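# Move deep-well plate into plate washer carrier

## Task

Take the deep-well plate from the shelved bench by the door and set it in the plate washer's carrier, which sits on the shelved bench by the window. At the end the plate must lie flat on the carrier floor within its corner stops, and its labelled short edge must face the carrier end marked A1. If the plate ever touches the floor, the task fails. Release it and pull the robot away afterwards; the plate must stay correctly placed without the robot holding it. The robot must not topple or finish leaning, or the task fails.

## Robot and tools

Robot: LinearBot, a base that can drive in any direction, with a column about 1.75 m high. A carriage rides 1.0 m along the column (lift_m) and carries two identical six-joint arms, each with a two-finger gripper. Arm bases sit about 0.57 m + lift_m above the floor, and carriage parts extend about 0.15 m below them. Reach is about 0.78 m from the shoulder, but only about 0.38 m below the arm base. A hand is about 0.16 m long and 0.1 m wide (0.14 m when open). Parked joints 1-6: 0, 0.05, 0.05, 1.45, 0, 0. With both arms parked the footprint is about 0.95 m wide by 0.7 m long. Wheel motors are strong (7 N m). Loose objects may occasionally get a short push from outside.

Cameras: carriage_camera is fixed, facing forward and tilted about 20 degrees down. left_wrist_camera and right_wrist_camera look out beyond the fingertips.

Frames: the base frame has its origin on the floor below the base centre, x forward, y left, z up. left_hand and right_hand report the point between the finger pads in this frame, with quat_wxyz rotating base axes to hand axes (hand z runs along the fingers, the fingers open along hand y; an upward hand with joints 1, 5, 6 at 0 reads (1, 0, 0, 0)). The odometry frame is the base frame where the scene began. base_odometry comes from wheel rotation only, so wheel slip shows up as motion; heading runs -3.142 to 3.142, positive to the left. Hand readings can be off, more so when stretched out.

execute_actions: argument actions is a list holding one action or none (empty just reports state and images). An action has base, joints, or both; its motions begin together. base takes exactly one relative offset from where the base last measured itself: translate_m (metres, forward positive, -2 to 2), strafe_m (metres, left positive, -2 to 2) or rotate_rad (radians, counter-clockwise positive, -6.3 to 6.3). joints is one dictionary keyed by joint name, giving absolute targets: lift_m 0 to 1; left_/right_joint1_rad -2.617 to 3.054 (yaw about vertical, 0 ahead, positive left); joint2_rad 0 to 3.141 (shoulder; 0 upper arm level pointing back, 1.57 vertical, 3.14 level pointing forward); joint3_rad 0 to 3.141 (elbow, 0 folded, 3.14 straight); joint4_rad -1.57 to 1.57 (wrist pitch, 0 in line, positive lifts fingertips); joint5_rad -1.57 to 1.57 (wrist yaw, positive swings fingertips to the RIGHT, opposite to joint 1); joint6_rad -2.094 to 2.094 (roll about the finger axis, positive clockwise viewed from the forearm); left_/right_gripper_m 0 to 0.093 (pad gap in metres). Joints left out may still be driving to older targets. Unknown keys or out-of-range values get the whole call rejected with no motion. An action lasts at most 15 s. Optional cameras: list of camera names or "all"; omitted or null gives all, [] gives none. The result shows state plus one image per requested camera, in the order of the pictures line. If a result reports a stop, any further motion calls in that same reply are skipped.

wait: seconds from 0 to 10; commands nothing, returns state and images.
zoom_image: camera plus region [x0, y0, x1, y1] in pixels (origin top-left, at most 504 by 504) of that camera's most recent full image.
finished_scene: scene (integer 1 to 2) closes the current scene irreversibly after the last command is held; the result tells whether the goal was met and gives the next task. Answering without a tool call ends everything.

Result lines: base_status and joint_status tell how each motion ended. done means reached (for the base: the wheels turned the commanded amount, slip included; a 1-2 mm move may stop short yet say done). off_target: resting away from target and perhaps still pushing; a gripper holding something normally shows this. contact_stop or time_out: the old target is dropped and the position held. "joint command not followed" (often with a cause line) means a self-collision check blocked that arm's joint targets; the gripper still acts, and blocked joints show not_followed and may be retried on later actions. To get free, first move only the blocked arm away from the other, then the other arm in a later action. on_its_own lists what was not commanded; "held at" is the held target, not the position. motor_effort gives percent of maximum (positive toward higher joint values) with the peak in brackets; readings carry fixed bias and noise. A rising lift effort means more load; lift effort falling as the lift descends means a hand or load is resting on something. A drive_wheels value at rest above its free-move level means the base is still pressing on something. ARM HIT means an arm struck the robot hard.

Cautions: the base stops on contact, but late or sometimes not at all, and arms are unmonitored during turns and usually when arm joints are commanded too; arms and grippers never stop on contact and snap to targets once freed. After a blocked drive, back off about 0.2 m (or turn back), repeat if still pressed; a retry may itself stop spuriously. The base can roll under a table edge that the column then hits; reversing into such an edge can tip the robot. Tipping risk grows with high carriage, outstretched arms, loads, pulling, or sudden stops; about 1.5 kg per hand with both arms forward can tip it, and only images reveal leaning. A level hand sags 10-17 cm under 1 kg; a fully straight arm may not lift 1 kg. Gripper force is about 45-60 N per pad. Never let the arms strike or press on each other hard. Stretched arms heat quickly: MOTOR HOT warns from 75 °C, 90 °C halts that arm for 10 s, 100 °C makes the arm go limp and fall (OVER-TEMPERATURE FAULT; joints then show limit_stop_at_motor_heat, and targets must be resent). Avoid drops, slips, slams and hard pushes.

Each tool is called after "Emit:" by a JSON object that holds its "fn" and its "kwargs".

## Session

Emit:
{"fn": "execute_actions", "kwargs": {"actions": []}}

Scene clock: 0.00 s.
base_odometry: x=+0.000 y=+0.000 heading=+0.000 (m, m, rad; odometry frame)
base_status: not commanded
joint_positions: lift_m=+0.301 left_joint1_rad=+0.002 left_joint2_rad=+0.073 left_joint3_rad=+0.065 left_joint4_rad=+1.503 left_joint5_rad=-0.001 left_joint6_rad=+0.007 left_gripper_m=+0.094 right_joint1_rad=+0.027 right_joint2_rad=+0.013 right_joint3_rad=+0.034 right_joint4_rad=+1.481 right_joint5_rad=-0.037 right_joint6_rad=+0.051 right_gripper_m=+0.094
joint_status: not commanded
motor_effort: lift_m=+32 drive_wheels=-2 (%)
left_hand: x=+0.2822 y=+0.3141 z=+1.2841 quat_wxyz=(+0.999, +0.000, +0.037, +0.004) (m; base frame)
right_hand: x=+0.2780 y=-0.3070 z=+1.2752 quat_wxyz=(+0.998, -0.018, +0.035, +0.040) (m; base frame)
pictures: carriage_camera, left_wrist_camera, right_wrist_camera
Images, in order (width x height): carriage_camera 896x504, left_wrist_camera 896x504, right_wrist_camera 896x504.

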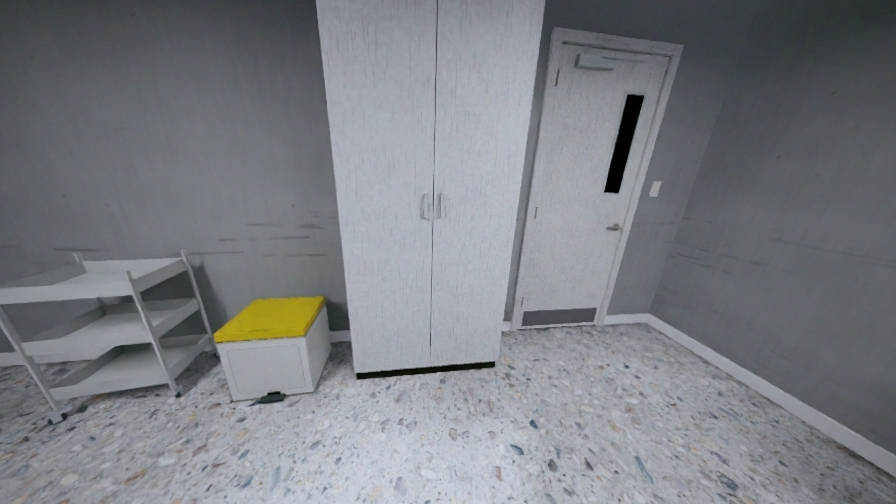

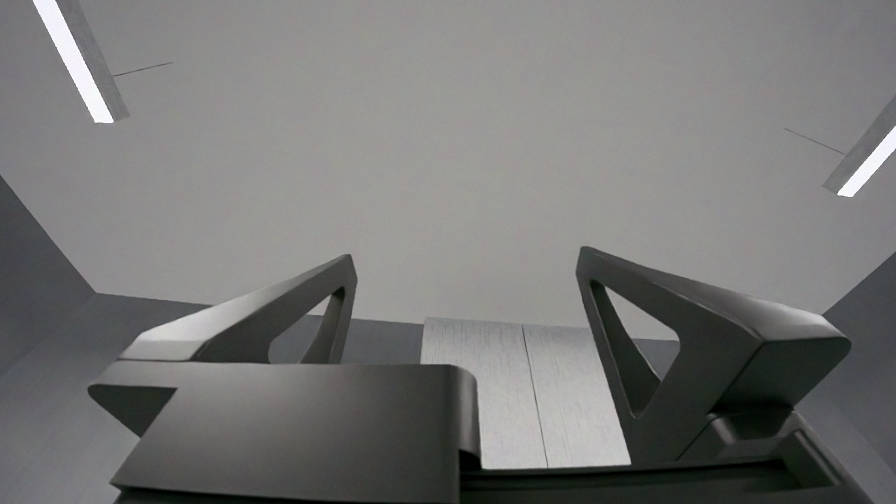

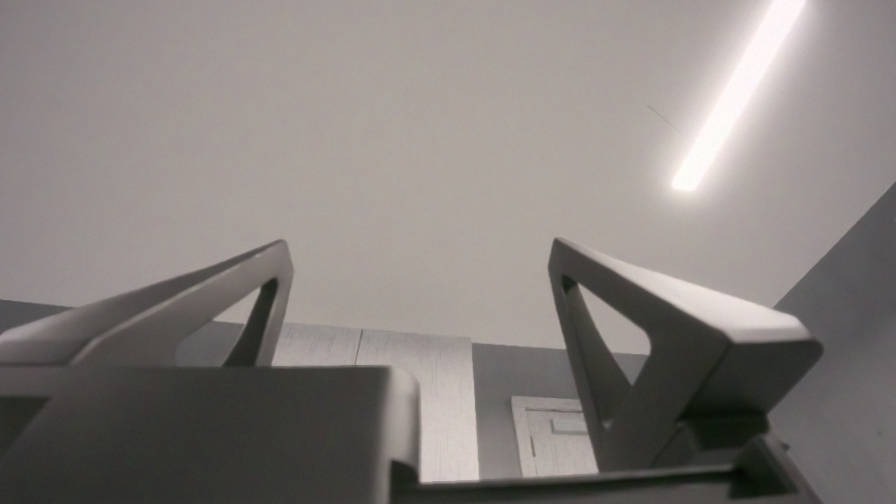

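Emit:
{"fn": "execute_actions", "kwargs": {"actions": [{"base": {"rotate_rad": -1.5}, "joints": {"left_joint1_rad": 2.6, "left_joint4_rad": 0.45, "right_joint1_rad": -1.6, "right_joint4_rad": 0.45}}]}}

Scene clock: 39.23 s.
base_odometry: x=+0.000 y=+0.000 heading=-1.500 (m, m, rad; odometry frame)
base_status: done
joint_positions: lift_m=+0.301 left_joint1_rad=+0.884 left_joint2_rad=+0.073 left_joint3_rad=+0.065 left_joint4_rad=+0.456 left_joint5_rad=-0.006 left_joint6_rad=+0.007 left_gripper_m=+0.094 right_joint1_rad=-0.886 right_joint2_rad=+0.013 right_joint3_rad=+0.034 right_joint4_rad=+0.440 right_joint5_rad=-0.036 right_joint6_rad=+0.051 right_gripper_m=+0.095
joint_status: left_joint1_rad off_target (ended at +0.884, target +2.600); right_joint1_rad off_target (ended at -0.886, target -1.600); the others done
motor_effort: lift_m=+31(32) drive_wheels=+6(16) (%)
left_hand: x=+0.4028 y=+0.4874 z=+1.1455 quat_wxyz=(+0.763, -0.228, +0.481, +0.366) (m; base frame)
right_hand: x=+0.4055 y=-0.4801 z=+1.1395 quat_wxyz=(+0.781, +0.224, +0.477, -0.336) (m; base frame)
pictures: carriage_camera, left_wrist_camera, right_wrist_camera
ARM HIT: the robot struck its own base hard.
Images, in order (width x height): carriage_camera 896x504, left_wrist_camera 896x504, right_wrist_camera 896x504.

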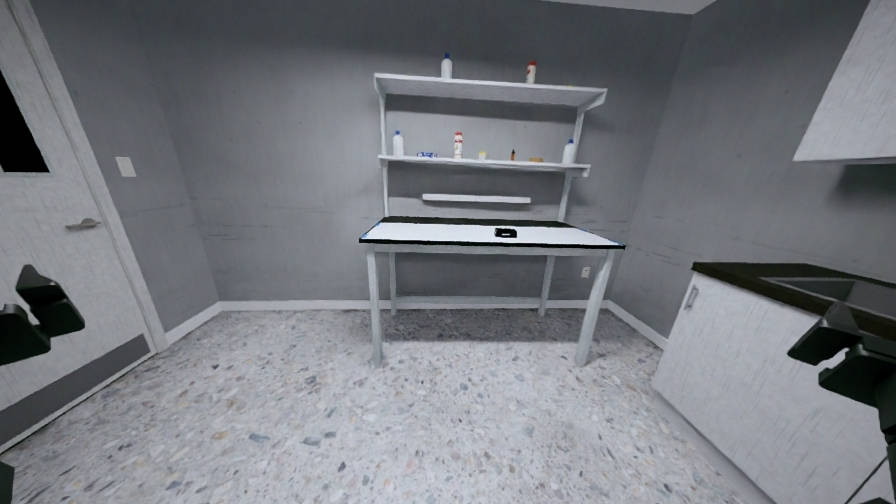

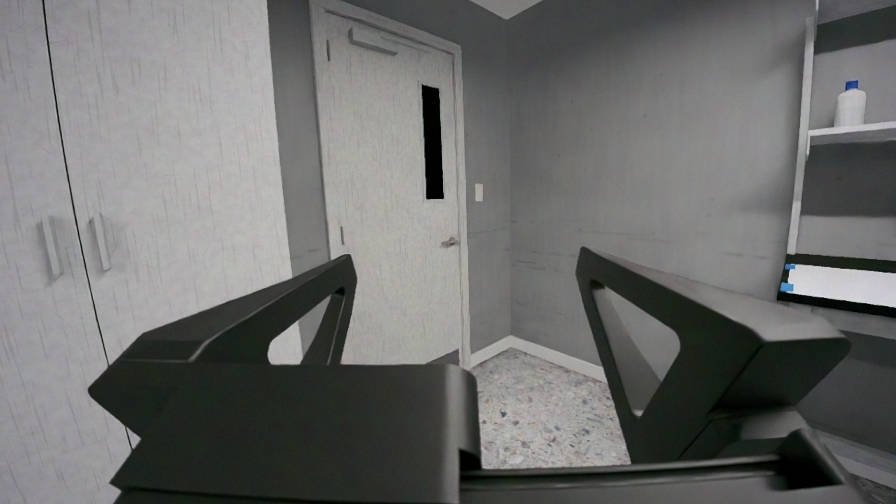

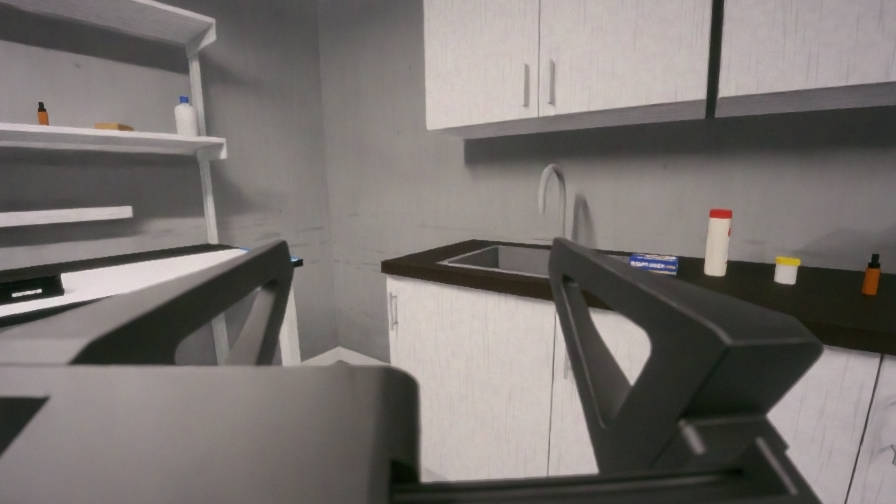

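Emit:
{"fn": "execute_actions", "kwargs": {"actions": [{"joints": {"left_joint1_rad": 0.0, "left_joint4_rad": 1.45, "right_joint1_rad": 0.0, "right_joint4_rad": 0.45}, "base": {"translate_m": 0.5}}]}}

Scene clock: 53.53 s.
base_odometry: x=+0.035 y=-0.499 heading=-1.500 (m, m, rad; odometry frame)
base_status: done
joint_positions: lift_m=+0.301 left_joint1_rad=+0.009 left_joint2_rad=+0.073 left_joint3_rad=+0.065 left_joint4_rad=+1.448 left_joint5_rad=-0.005 left_joint6_rad=+0.007 left_gripper_m=+0.094 right_joint1_rad=-0.008 right_joint2_rad=+0.013 right_joint3_rad=+0.034 right_joint4_rad=+0.440 right_joint5_rad=-0.036 right_joint6_rad=+0.051 right_gripper_m=+0.095
joint_status: all done
motor_effort: lift_m=+31(31) drive_wheels=-5(21) (%)
left_hand: x=+0.2957 y=+0.3151 z=+1.2827 quat_wxyz=(+0.998, -0.003, +0.065, +0.008) (m; base frame)
right_hand: x=+0.4814 y=-0.3093 z=+1.1395 quat_wxyz=(+0.850, +0.000, +0.527, +0.028) (m; base frame)
pictures: carriage_camera, left_wrist_camera, right_wrist_camera
Images, in order (width x height): carriage_camera 896x504, left_wrist_camera 896x504, right_wrist_camera 896x504.

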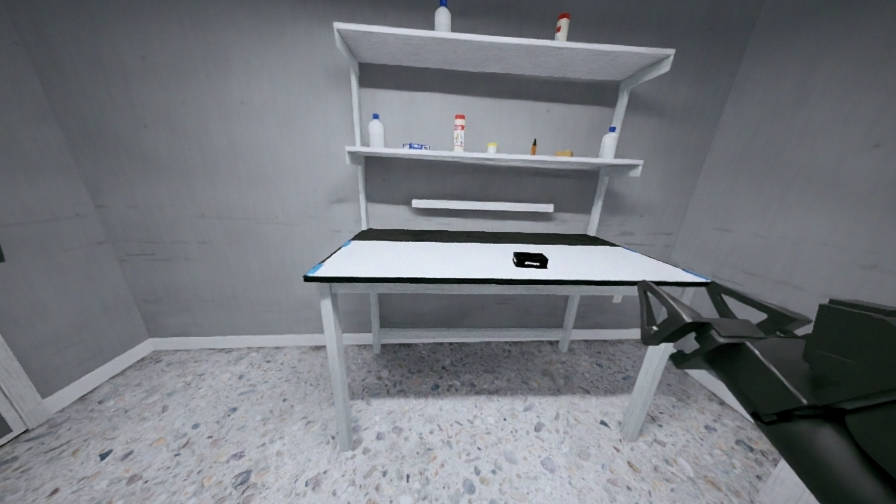

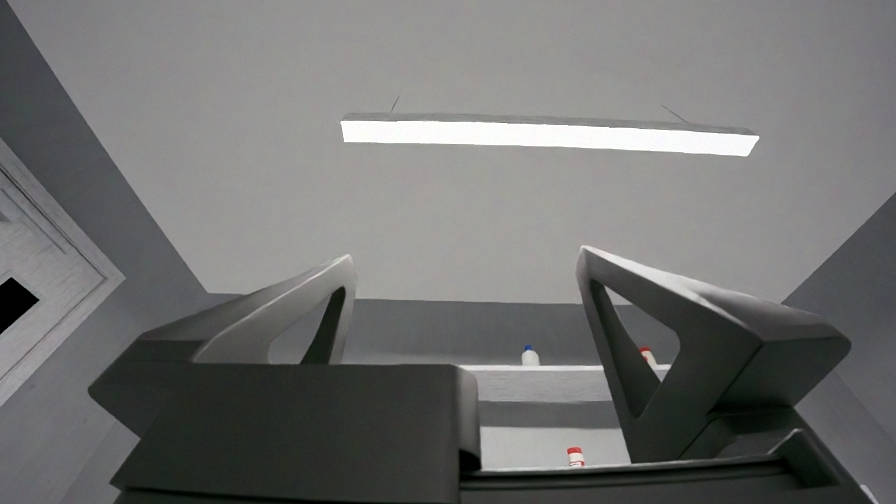

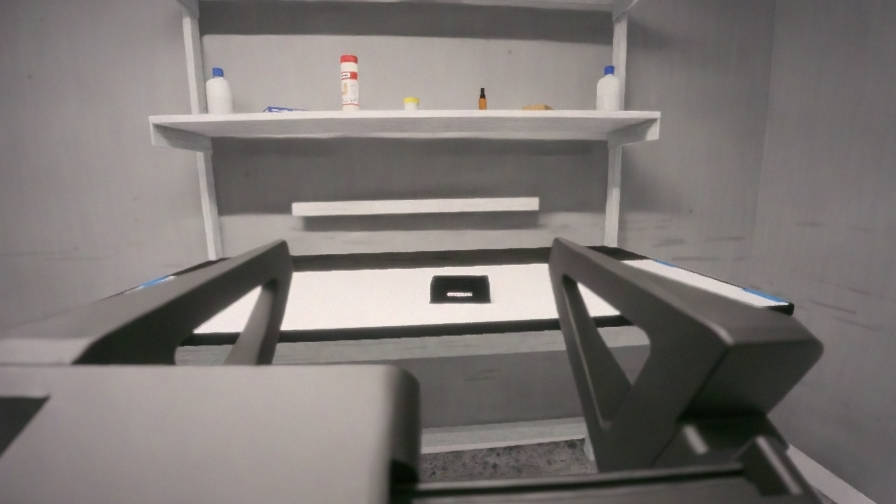

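Emit:
{"fn": "zoom_image", "kwargs": {"camera": "right_wrist_camera", "region": [400, 250, 520, 330]}}

Emit:
{"fn": "zoom_image", "kwargs": {"camera": "carriage_camera", "region": [480, 230, 580, 300]}}

Region (400, 250, 520, 330) of right_wrist_camera's 896x504 image, scaled by 4.200, with more detail than that image has.

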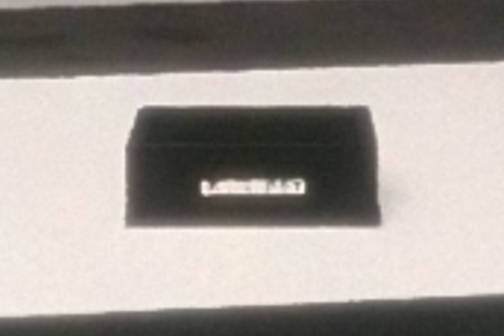

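Region (480, 230, 580, 300) of carriage_camera's 896x504 image, scaled by 5.040, with more detail than that image has; it fills the top 353 rows of this view, and the rest is white.

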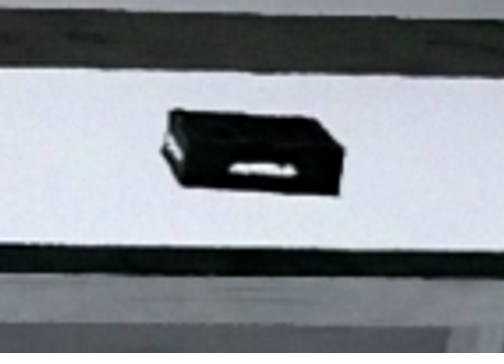

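Emit:
{"fn": "execute_actions", "kwargs": {"actions": [{"base": {"translate_m": 0.4}, "joints": {"lift_m": 0.42, "right_joint1_rad": 0.0, "right_joint2_rad": 2.0, "right_joint3_rad": 1.7, "right_joint4_rad": -1.25, "right_joint5_rad": 0.0, "right_joint6_rad": -1.57, "right_gripper_m": 0.093}}]}}

Scene clock: 169.20 s.
base_odometry: x=+0.063 y=-0.898 heading=-1.501 (m, m, rad; odometry frame)
base_status: done
joint_positions: lift_m=+0.420 left_joint1_rad=+0.009 left_joint2_rad=+0.073 left_joint3_rad=+0.065 left_joint4_rad=+1.449 left_joint5_rad=-0.005 left_joint6_rad=+0.007 left_gripper_m=+0.094 right_joint1_rad=-0.008 right_joint2_rad=+2.013 right_joint3_rad=+1.678 right_joint4_rad=-1.242 right_joint5_rad=-0.004 right_joint6_rad=-1.560 right_gripper_m=+0.093
joint_status: all done
motor_effort: lift_m=+31(39) drive_wheels=-5(19) (%)
left_hand: x=+0.2956 y=+0.3151 z=+1.4020 quat_wxyz=(+0.998, -0.003, +0.065, +0.008) (m; base frame)
right_hand: x=+0.6443 y=-0.3162 z=+1.0496 quat_wxyz=(-0.001, -0.701, +0.714, +0.003) (m; base frame)
pictures: carriage_camera, left_wrist_camera, right_wrist_camera
Images, in order (width x height): carriage_camera 896x504, left_wrist_camera 896x504, right_wrist_camera 896x504.

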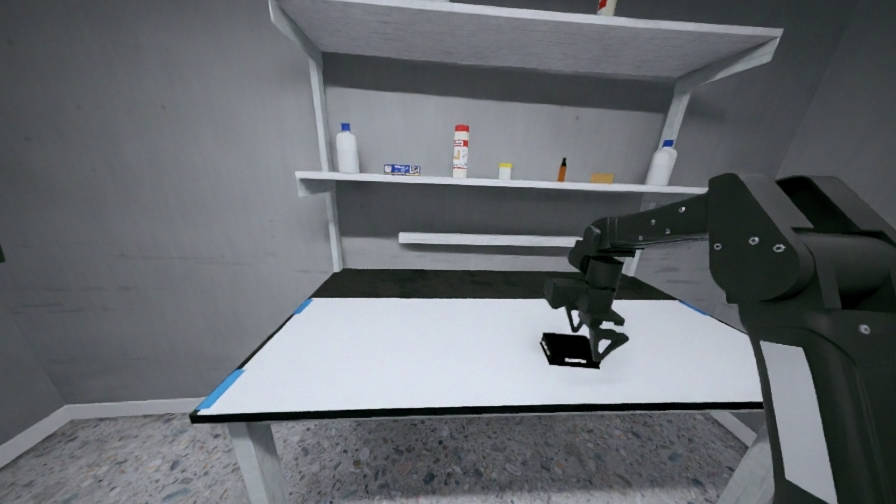

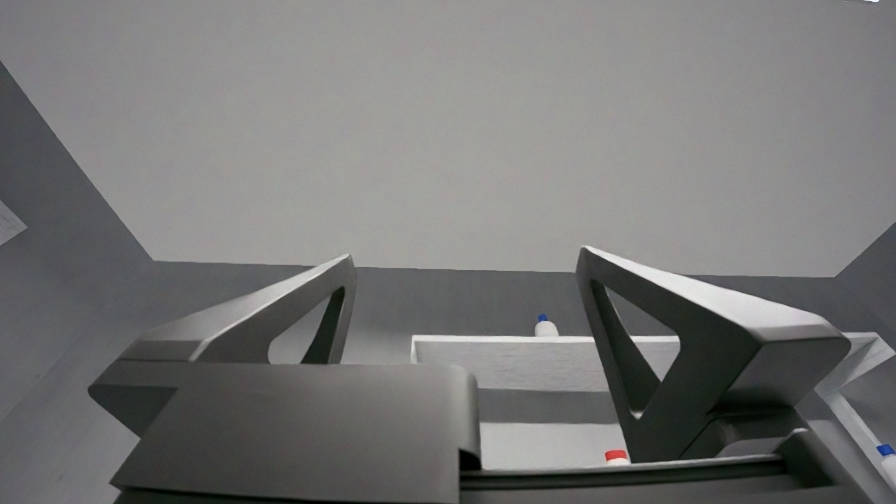

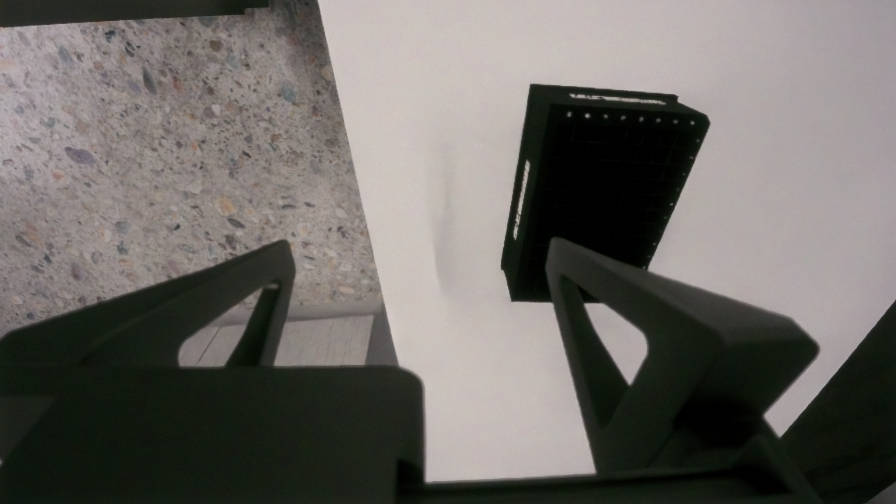

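Emit:
{"fn": "zoom_image", "kwargs": {"camera": "right_wrist_camera", "region": [440, 60, 740, 330]}}

Region (440, 60, 740, 330) of right_wrist_camera's 896x504 image, scaled by 1.680, with more detail than that image has; it fills the top 454 rows of this view, and the rest is white.

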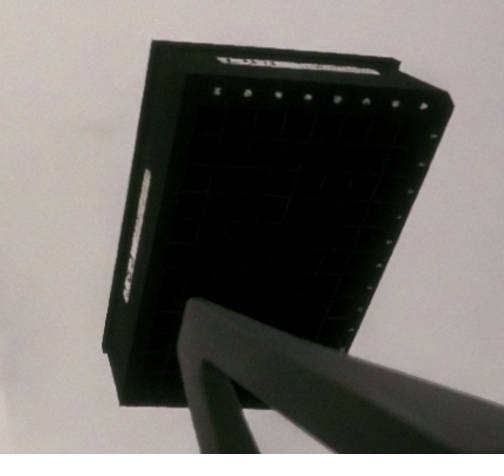

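Emit:
{"fn": "execute_actions", "kwargs": {"actions": [{"base": {"translate_m": 0.105}, "joints": {"lift_m": 0.38, "right_joint1_rad": -0.115, "right_joint6_rad": -1.69}}], "cameras": ["carriage_camera", "right_wrist_camera"]}}

Scene clock: 290.77 s.
base_odometry: x=+0.070 y=-1.003 heading=-1.502 (m, m, rad; odometry frame)
base_status: done
joint_positions: lift_m=+0.380 left_joint1_rad=+0.009 left_joint2_rad=+0.073 left_joint3_rad=+0.065 left_joint4_rad=+1.449 left_joint5_rad=-0.005 left_joint6_rad=+0.007 left_gripper_m=+0.094 right_joint1_rad=-0.125 right_joint2_rad=+2.011 right_joint3_rad=+1.684 right_joint4_rad=-1.250 right_joint5_rad=+0.002 right_joint6_rad=-1.681 right_gripper_m=+0.093
joint_status: all done
motor_effort: lift_m=+31(31) drive_wheels=-6(16) (%)
left_hand: x=+0.2954 y=+0.3151 z=+1.3620 quat_wxyz=(+0.998, -0.003, +0.064, +0.008) (m; base frame)
right_hand: x=+0.6409 y=-0.3618 z=+1.0120 quat_wxyz=(-0.003, -0.702, +0.712, +0.002) (m; base frame)
pictures: carriage_camera, right_wrist_camera
Images, in order (width x height): carriage_camera 896x504, right_wrist_camera 896x504.

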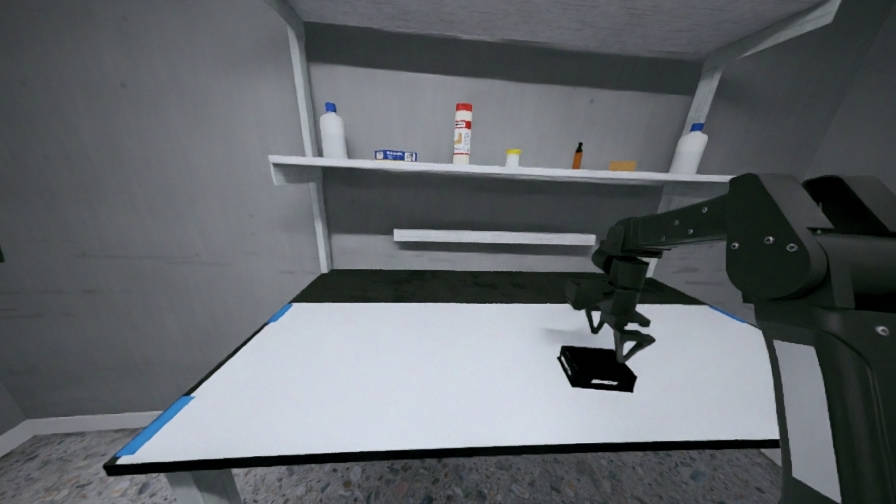

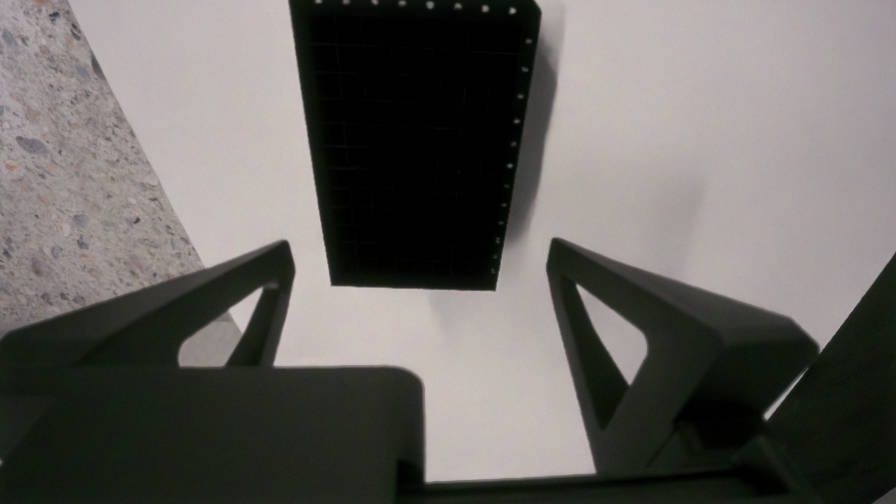

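Emit:
{"fn": "zoom_image", "kwargs": {"camera": "right_wrist_camera", "region": [260, 0, 600, 320]}}

Region (260, 0, 600, 320) of right_wrist_camera's 896x504 image, scaled by 1.482, with more detail than that image has; it fills the top 474 rows of this view, and the rest is white.

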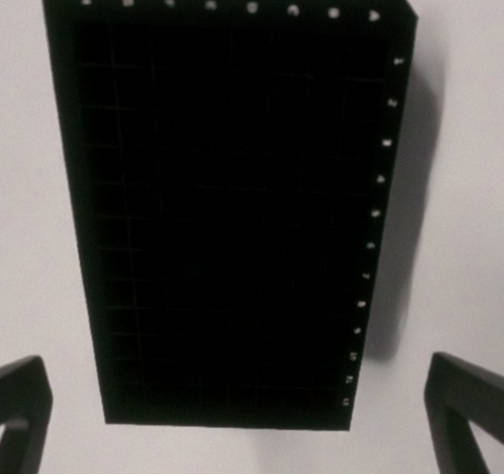

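Emit:
{"fn": "execute_actions", "kwargs": {"actions": [{"joints": {"lift_m": 0.347, "right_joint6_rad": -1.645}}], "cameras": ["carriage_camera", "right_wrist_camera"]}}

Scene clock: 328.27 s.
base_odometry: x=+0.070 y=-1.003 heading=-1.502 (m, m, rad; odometry frame)
base_status: not commanded
joint_positions: lift_m=+0.347 left_joint1_rad=+0.009 left_joint2_rad=+0.073 left_joint3_rad=+0.065 left_joint4_rad=+1.449 left_joint5_rad=-0.005 left_joint6_rad=+0.007 left_gripper_m=+0.094 right_joint1_rad=-0.125 right_joint2_rad=+2.012 right_joint3_rad=+1.684 right_joint4_rad=-1.251 right_joint5_rad=+0.002 right_joint6_rad=-1.651 right_gripper_m=+0.093
joint_status: all done
motor_effort: lift_m=+31(31) drive_wheels=-6(6) (%)
left_hand: x=+0.2954 y=+0.3151 z=+1.3290 quat_wxyz=(+0.998, -0.003, +0.064, +0.008) (m; base frame)
right_hand: x=+0.6407 y=-0.3617 z=+0.9786 quat_wxyz=(-0.003, -0.691, +0.723, +0.003) (m; base frame)
pictures: carriage_camera, right_wrist_camera
Images, in order (width x height): carriage_camera 896x504, right_wrist_camera 896x504.

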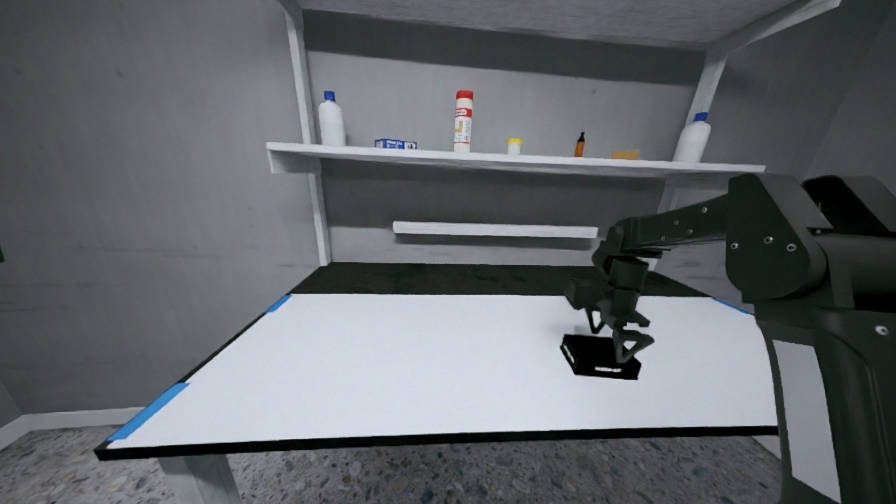

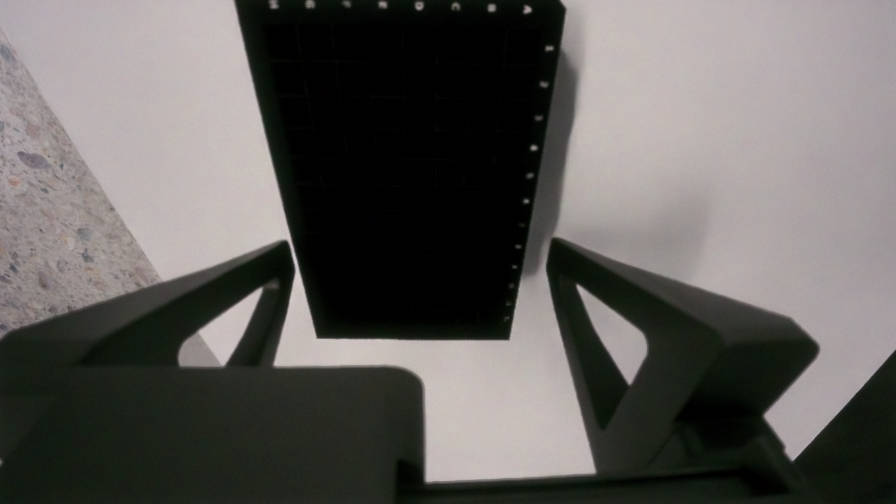

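Emit:
{"fn": "execute_actions", "kwargs": {"actions": [{"base": {"translate_m": -0.0145}, "joints": {"right_joint4_rad": -1.21}}], "cameras": ["right_wrist_camera"]}}

Scene clock: 368.10 s.
base_odometry: x=+0.069 y=-0.988 heading=-1.502 (m, m, rad; odometry frame)
base_status: done
joint_positions: lift_m=+0.347 left_joint1_rad=+0.009 left_joint2_rad=+0.073 left_joint3_rad=+0.065 left_joint4_rad=+1.449 left_joint5_rad=-0.005 left_joint6_rad=+0.007 left_gripper_m=+0.094 right_joint1_rad=-0.124 right_joint2_rad=+2.012 right_joint3_rad=+1.684 right_joint4_rad=-1.218 right_joint5_rad=+0.002 right_joint6_rad=-1.651 right_gripper_m=+0.093
joint_status: all done
motor_effort: lift_m=+31(31) drive_wheels=-5(12) (%)
left_hand: x=+0.2956 y=+0.3151 z=+1.3290 quat_wxyz=(+0.998, -0.003, +0.065, +0.008) (m; base frame)
right_hand: x=+0.6487 y=-0.3626 z=+0.9786 quat_wxyz=(+0.007, -0.691, +0.723, -0.010) (m; base frame)
pictures: right_wrist_camera
Images, in order (width x height): right_wrist_camera 896x504.

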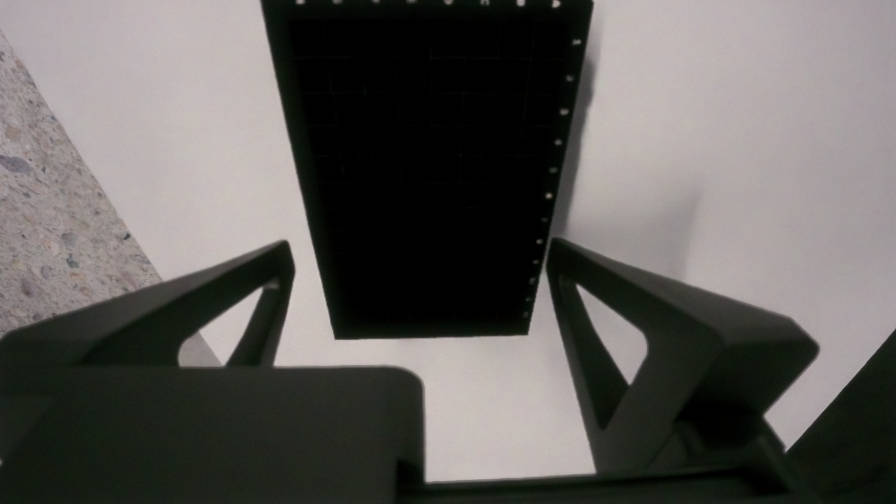

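Emit:
{"fn": "execute_actions", "kwargs": {"actions": [{"base": {"translate_m": 0.0036}, "joints": {"lift_m": 0.31}}], "cameras": ["carriage_camera", "right_wrist_camera"]}}

Scene clock: 395.57 s.
base_odometry: x=+0.069 y=-0.992 heading=-1.502 (m, m, rad; odometry frame)
base_status: done
joint_positions: lift_m=+0.310 left_joint1_rad=+0.009 left_joint2_rad=+0.073 left_joint3_rad=+0.065 left_joint4_rad=+1.449 left_joint5_rad=-0.005 left_joint6_rad=+0.007 left_gripper_m=+0.094 right_joint1_rad=-0.124 right_joint2_rad=+2.013 right_joint3_rad=+1.686 right_joint4_rad=-1.214 right_joint5_rad=+0.002 right_joint6_rad=-1.651 right_gripper_m=+0.093
joint_status: all done
motor_effort: lift_m=+30(31) drive_wheels=+4(14) (%)
left_hand: x=+0.2955 y=+0.3151 z=+1.2920 quat_wxyz=(+0.998, -0.003, +0.065, +0.008) (m; base frame)
right_hand: x=+0.6502 y=-0.3628 z=+0.9419 quat_wxyz=(+0.009, -0.691, +0.723, -0.012) (m; base frame)
pictures: carriage_camera, right_wrist_camera
Images, in order (width x height): carriage_camera 896x504, right_wrist_camera 896x504.

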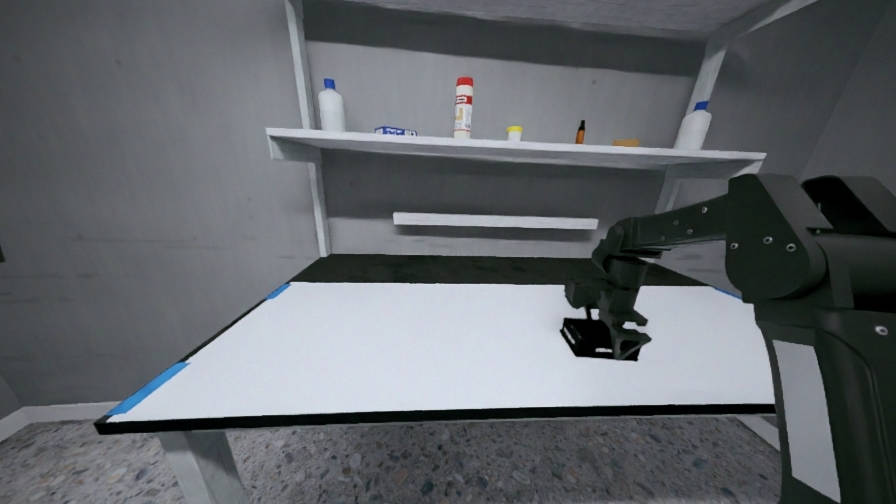

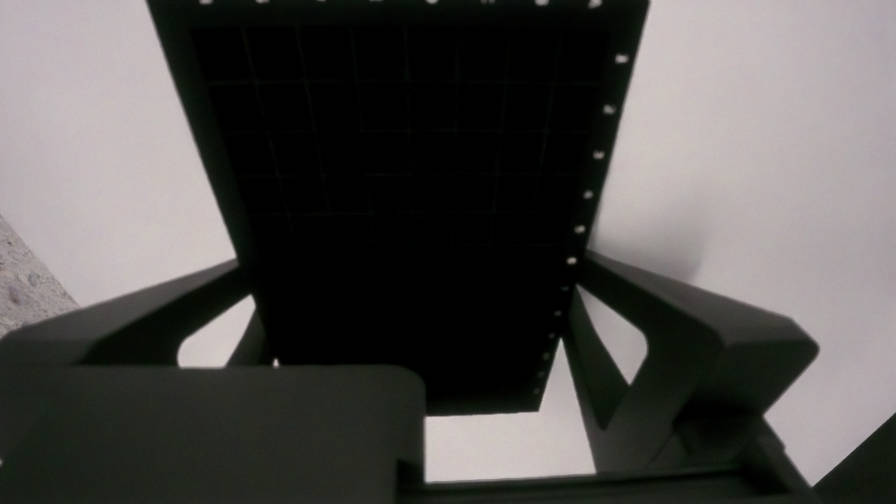

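Emit:
{"fn": "zoom_image", "kwargs": {"camera": "carriage_camera", "region": [540, 260, 680, 380]}}

Region (540, 260, 680, 380) of carriage_camera's 896x504 image, scaled by 3.600, with more detail than that image has; it fills the top 432 rows of this view, and the rest is white.

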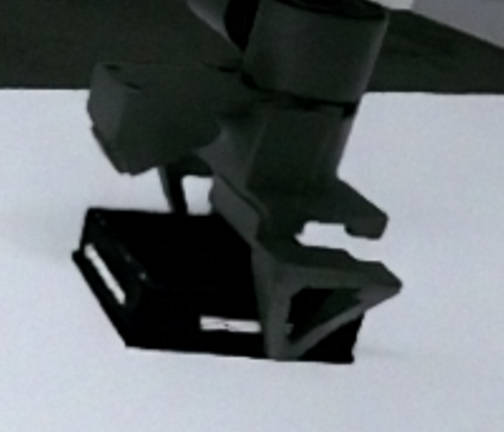

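Emit:
{"fn": "execute_actions", "kwargs": {"actions": [{"joints": {"right_gripper_m": 0.05}}], "cameras": ["right_wrist_camera"]}}

Emit:
{"fn": "execute_actions", "kwargs": {"actions": [{"joints": {"lift_m": 0.4}}], "cameras": ["carriage_camera", "right_wrist_camera"]}}

Scene clock: 414.63 s.
base_odometry: x=+0.069 y=-0.992 heading=-1.502 (m, m, rad; odometry frame)
base_status: not commanded
joint_positions: lift_m=+0.310 left_joint1_rad=+0.009 left_joint2_rad=+0.073 left_joint3_rad=+0.065 left_joint4_rad=+1.449 left_joint5_rad=-0.005 left_joint6_rad=+0.007 left_gripper_m=+0.094 right_joint1_rad=-0.124 right_joint2_rad=+2.013 right_joint3_rad=+1.686 right_joint4_rad=-1.214 right_joint5_rad=+0.002 right_joint6_rad=-1.651 right_gripper_m=+0.083
joint_status: right_gripper_m off_target (ended at +0.083, target +0.050)
motor_effort: lift_m=+30(30) drive_wheels=+4(4) (%)
left_hand: x=+0.2955 y=+0.3151 z=+1.2920 quat_wxyz=(+0.998, -0.003, +0.065, +0.008) (m; base frame)
right_hand: x=+0.6501 y=-0.3628 z=+0.9419 quat_wxyz=(+0.009, -0.691, +0.723, -0.012) (m; base frame)
pictures: right_wrist_camera
Images, in order (width x height): right_wrist_camera 896x504.

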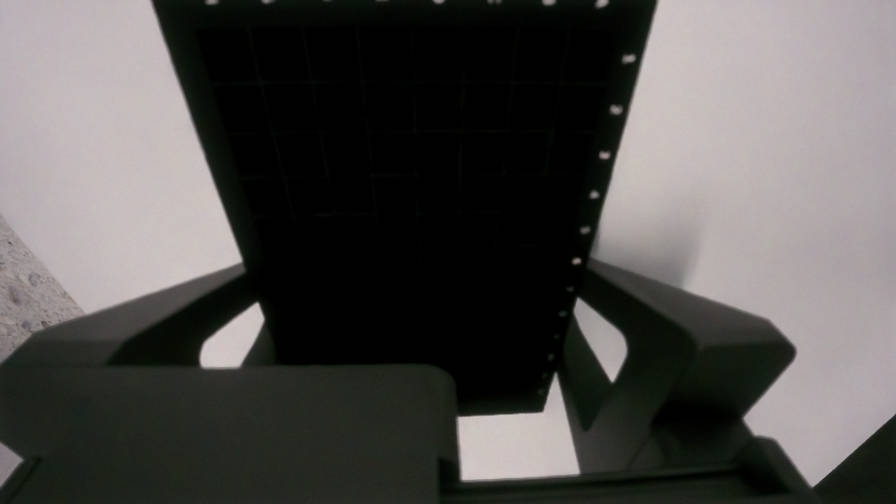

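Scene clock: 415.53 s.
base_odometry: x=+0.069 y=-0.992 heading=-1.502 (m, m, rad; odometry frame)
base_status: not commanded
joint_positions: lift_m=+0.400 left_joint1_rad=+0.009 left_joint2_rad=+0.073 left_joint3_rad=+0.065 left_joint4_rad=+1.449 left_joint5_rad=-0.005 left_joint6_rad=+0.007 left_gripper_m=+0.094 right_joint1_rad=-0.124 right_joint2_rad=+2.013 right_joint3_rad=+1.686 right_joint4_rad=-1.212 right_joint5_rad=+0.002 right_joint6_rad=-1.651 right_gripper_m=+0.083
joint_status: all done
motor_effort: lift_m=+32(39) drive_wheels=+4(2) (%)
left_hand: x=+0.2955 y=+0.3151 z=+1.3819 quat_wxyz=(+0.998, -0.003, +0.065, +0.008) (m; base frame)
right_hand: x=+0.6505 y=-0.3628 z=+1.0316 quat_wxyz=(+0.009, -0.691, +0.723, -0.013) (m; base frame)
pictures: carriage_camera, right_wrist_camera
Images, in order (width x height): carriage_camera 896x504, right_wrist_camera 896x504.

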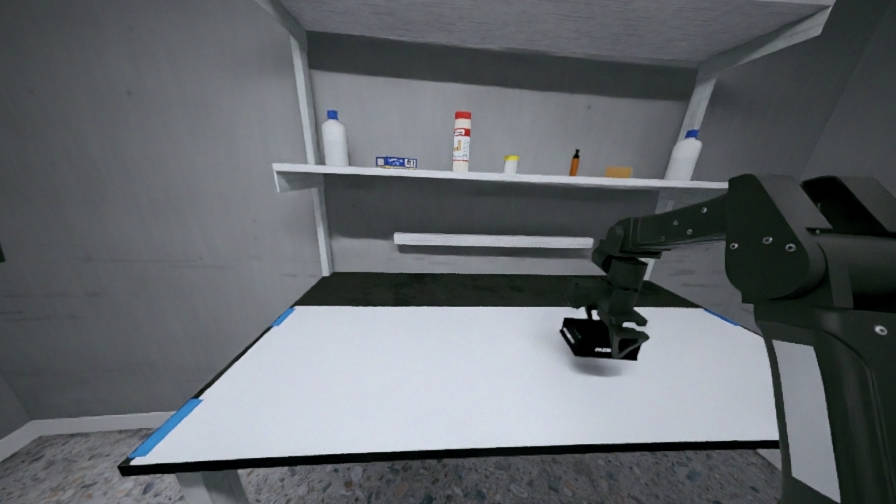

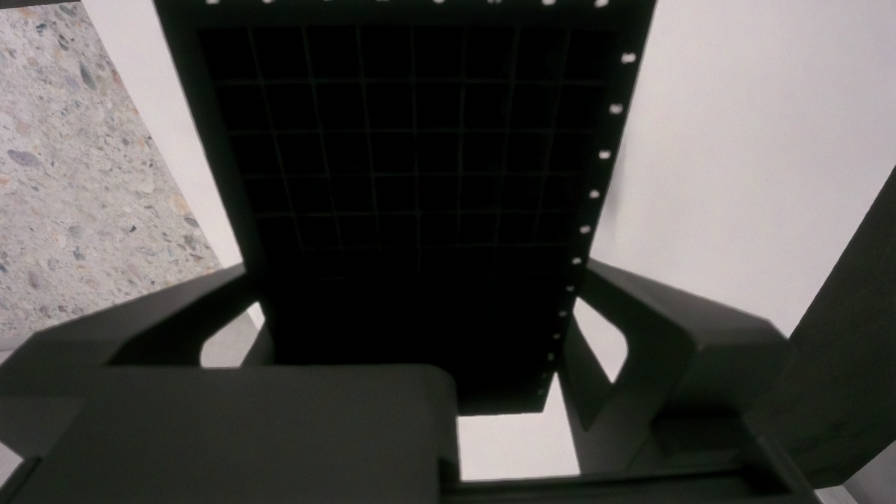

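Emit:
{"fn": "execute_actions", "kwargs": {"actions": [{"base": {"translate_m": -1.0}, "joints": {"right_joint1_rad": 0.0, "right_joint2_rad": 1.35, "right_joint3_rad": 1.05, "right_joint4_rad": -1.23, "left_joint1_rad": 0.7, "left_joint2_rad": 0.8, "left_joint3_rad": 0.8, "left_joint4_rad": 0.0, "left_joint5_rad": -1.5, "left_joint6_rad": 0.0}}]}}

Scene clock: 476.90 s.
base_odometry: x=+0.001 y=+0.006 heading=-1.503 (m, m, rad; odometry frame)
base_status: done
joint_positions: lift_m=+0.400 left_joint1_rad=+0.691 left_joint2_rad=+0.795 left_joint3_rad=+0.776 left_joint4_rad=+0.012 left_joint5_rad=-1.491 left_joint6_rad=+0.002 left_gripper_m=+0.094 right_joint1_rad=+0.008 right_joint2_rad=+1.366 right_joint3_rad=+1.055 right_joint4_rad=-1.232 right_joint5_rad=+0.000 right_joint6_rad=-1.651 right_gripper_m=+0.083
joint_status: all done
motor_effort: lift_m=+32(32) drive_wheels=-4(24) (%)
left_hand: x=+0.2827 y=+0.5537 z=+1.3038 quat_wxyz=(+0.323, -0.626, +0.330, +0.629) (m; base frame)
right_hand: x=+0.4864 y=-0.3120 z=+1.0557 quat_wxyz=(+0.010, -0.737, +0.675, -0.010) (m; base frame)
pictures: carriage_camera, left_wrist_camera, right_wrist_camera
Images, in order (width x height): carriage_camera 896x504, left_wrist_camera 896x504, right_wrist_camera 896x504.

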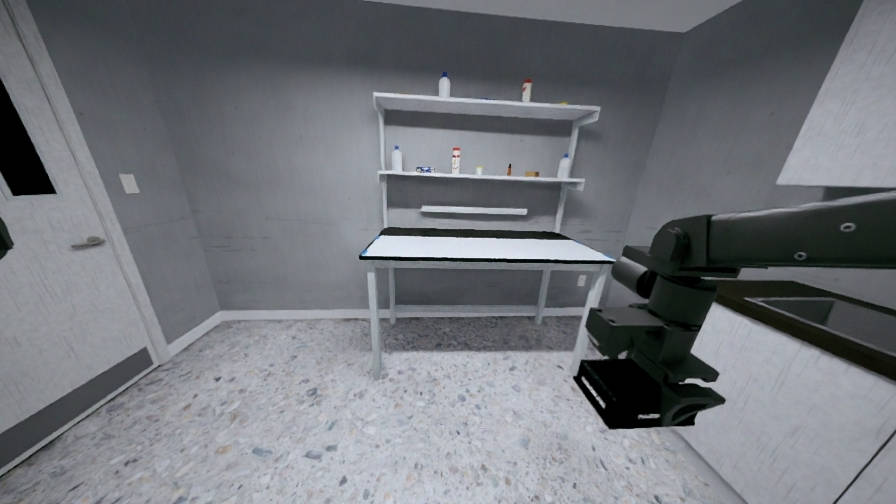

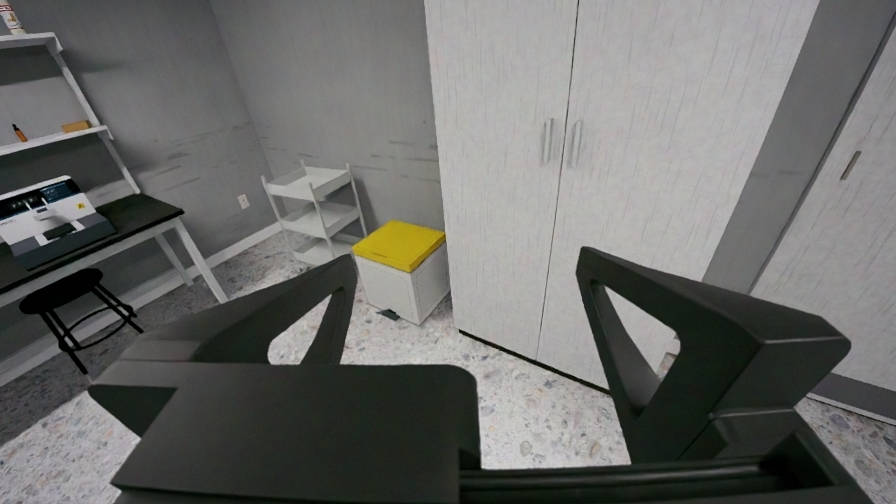

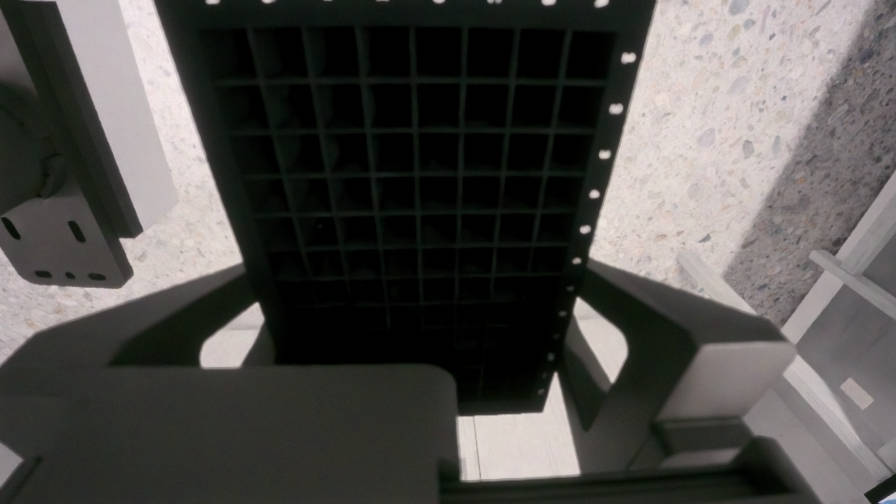

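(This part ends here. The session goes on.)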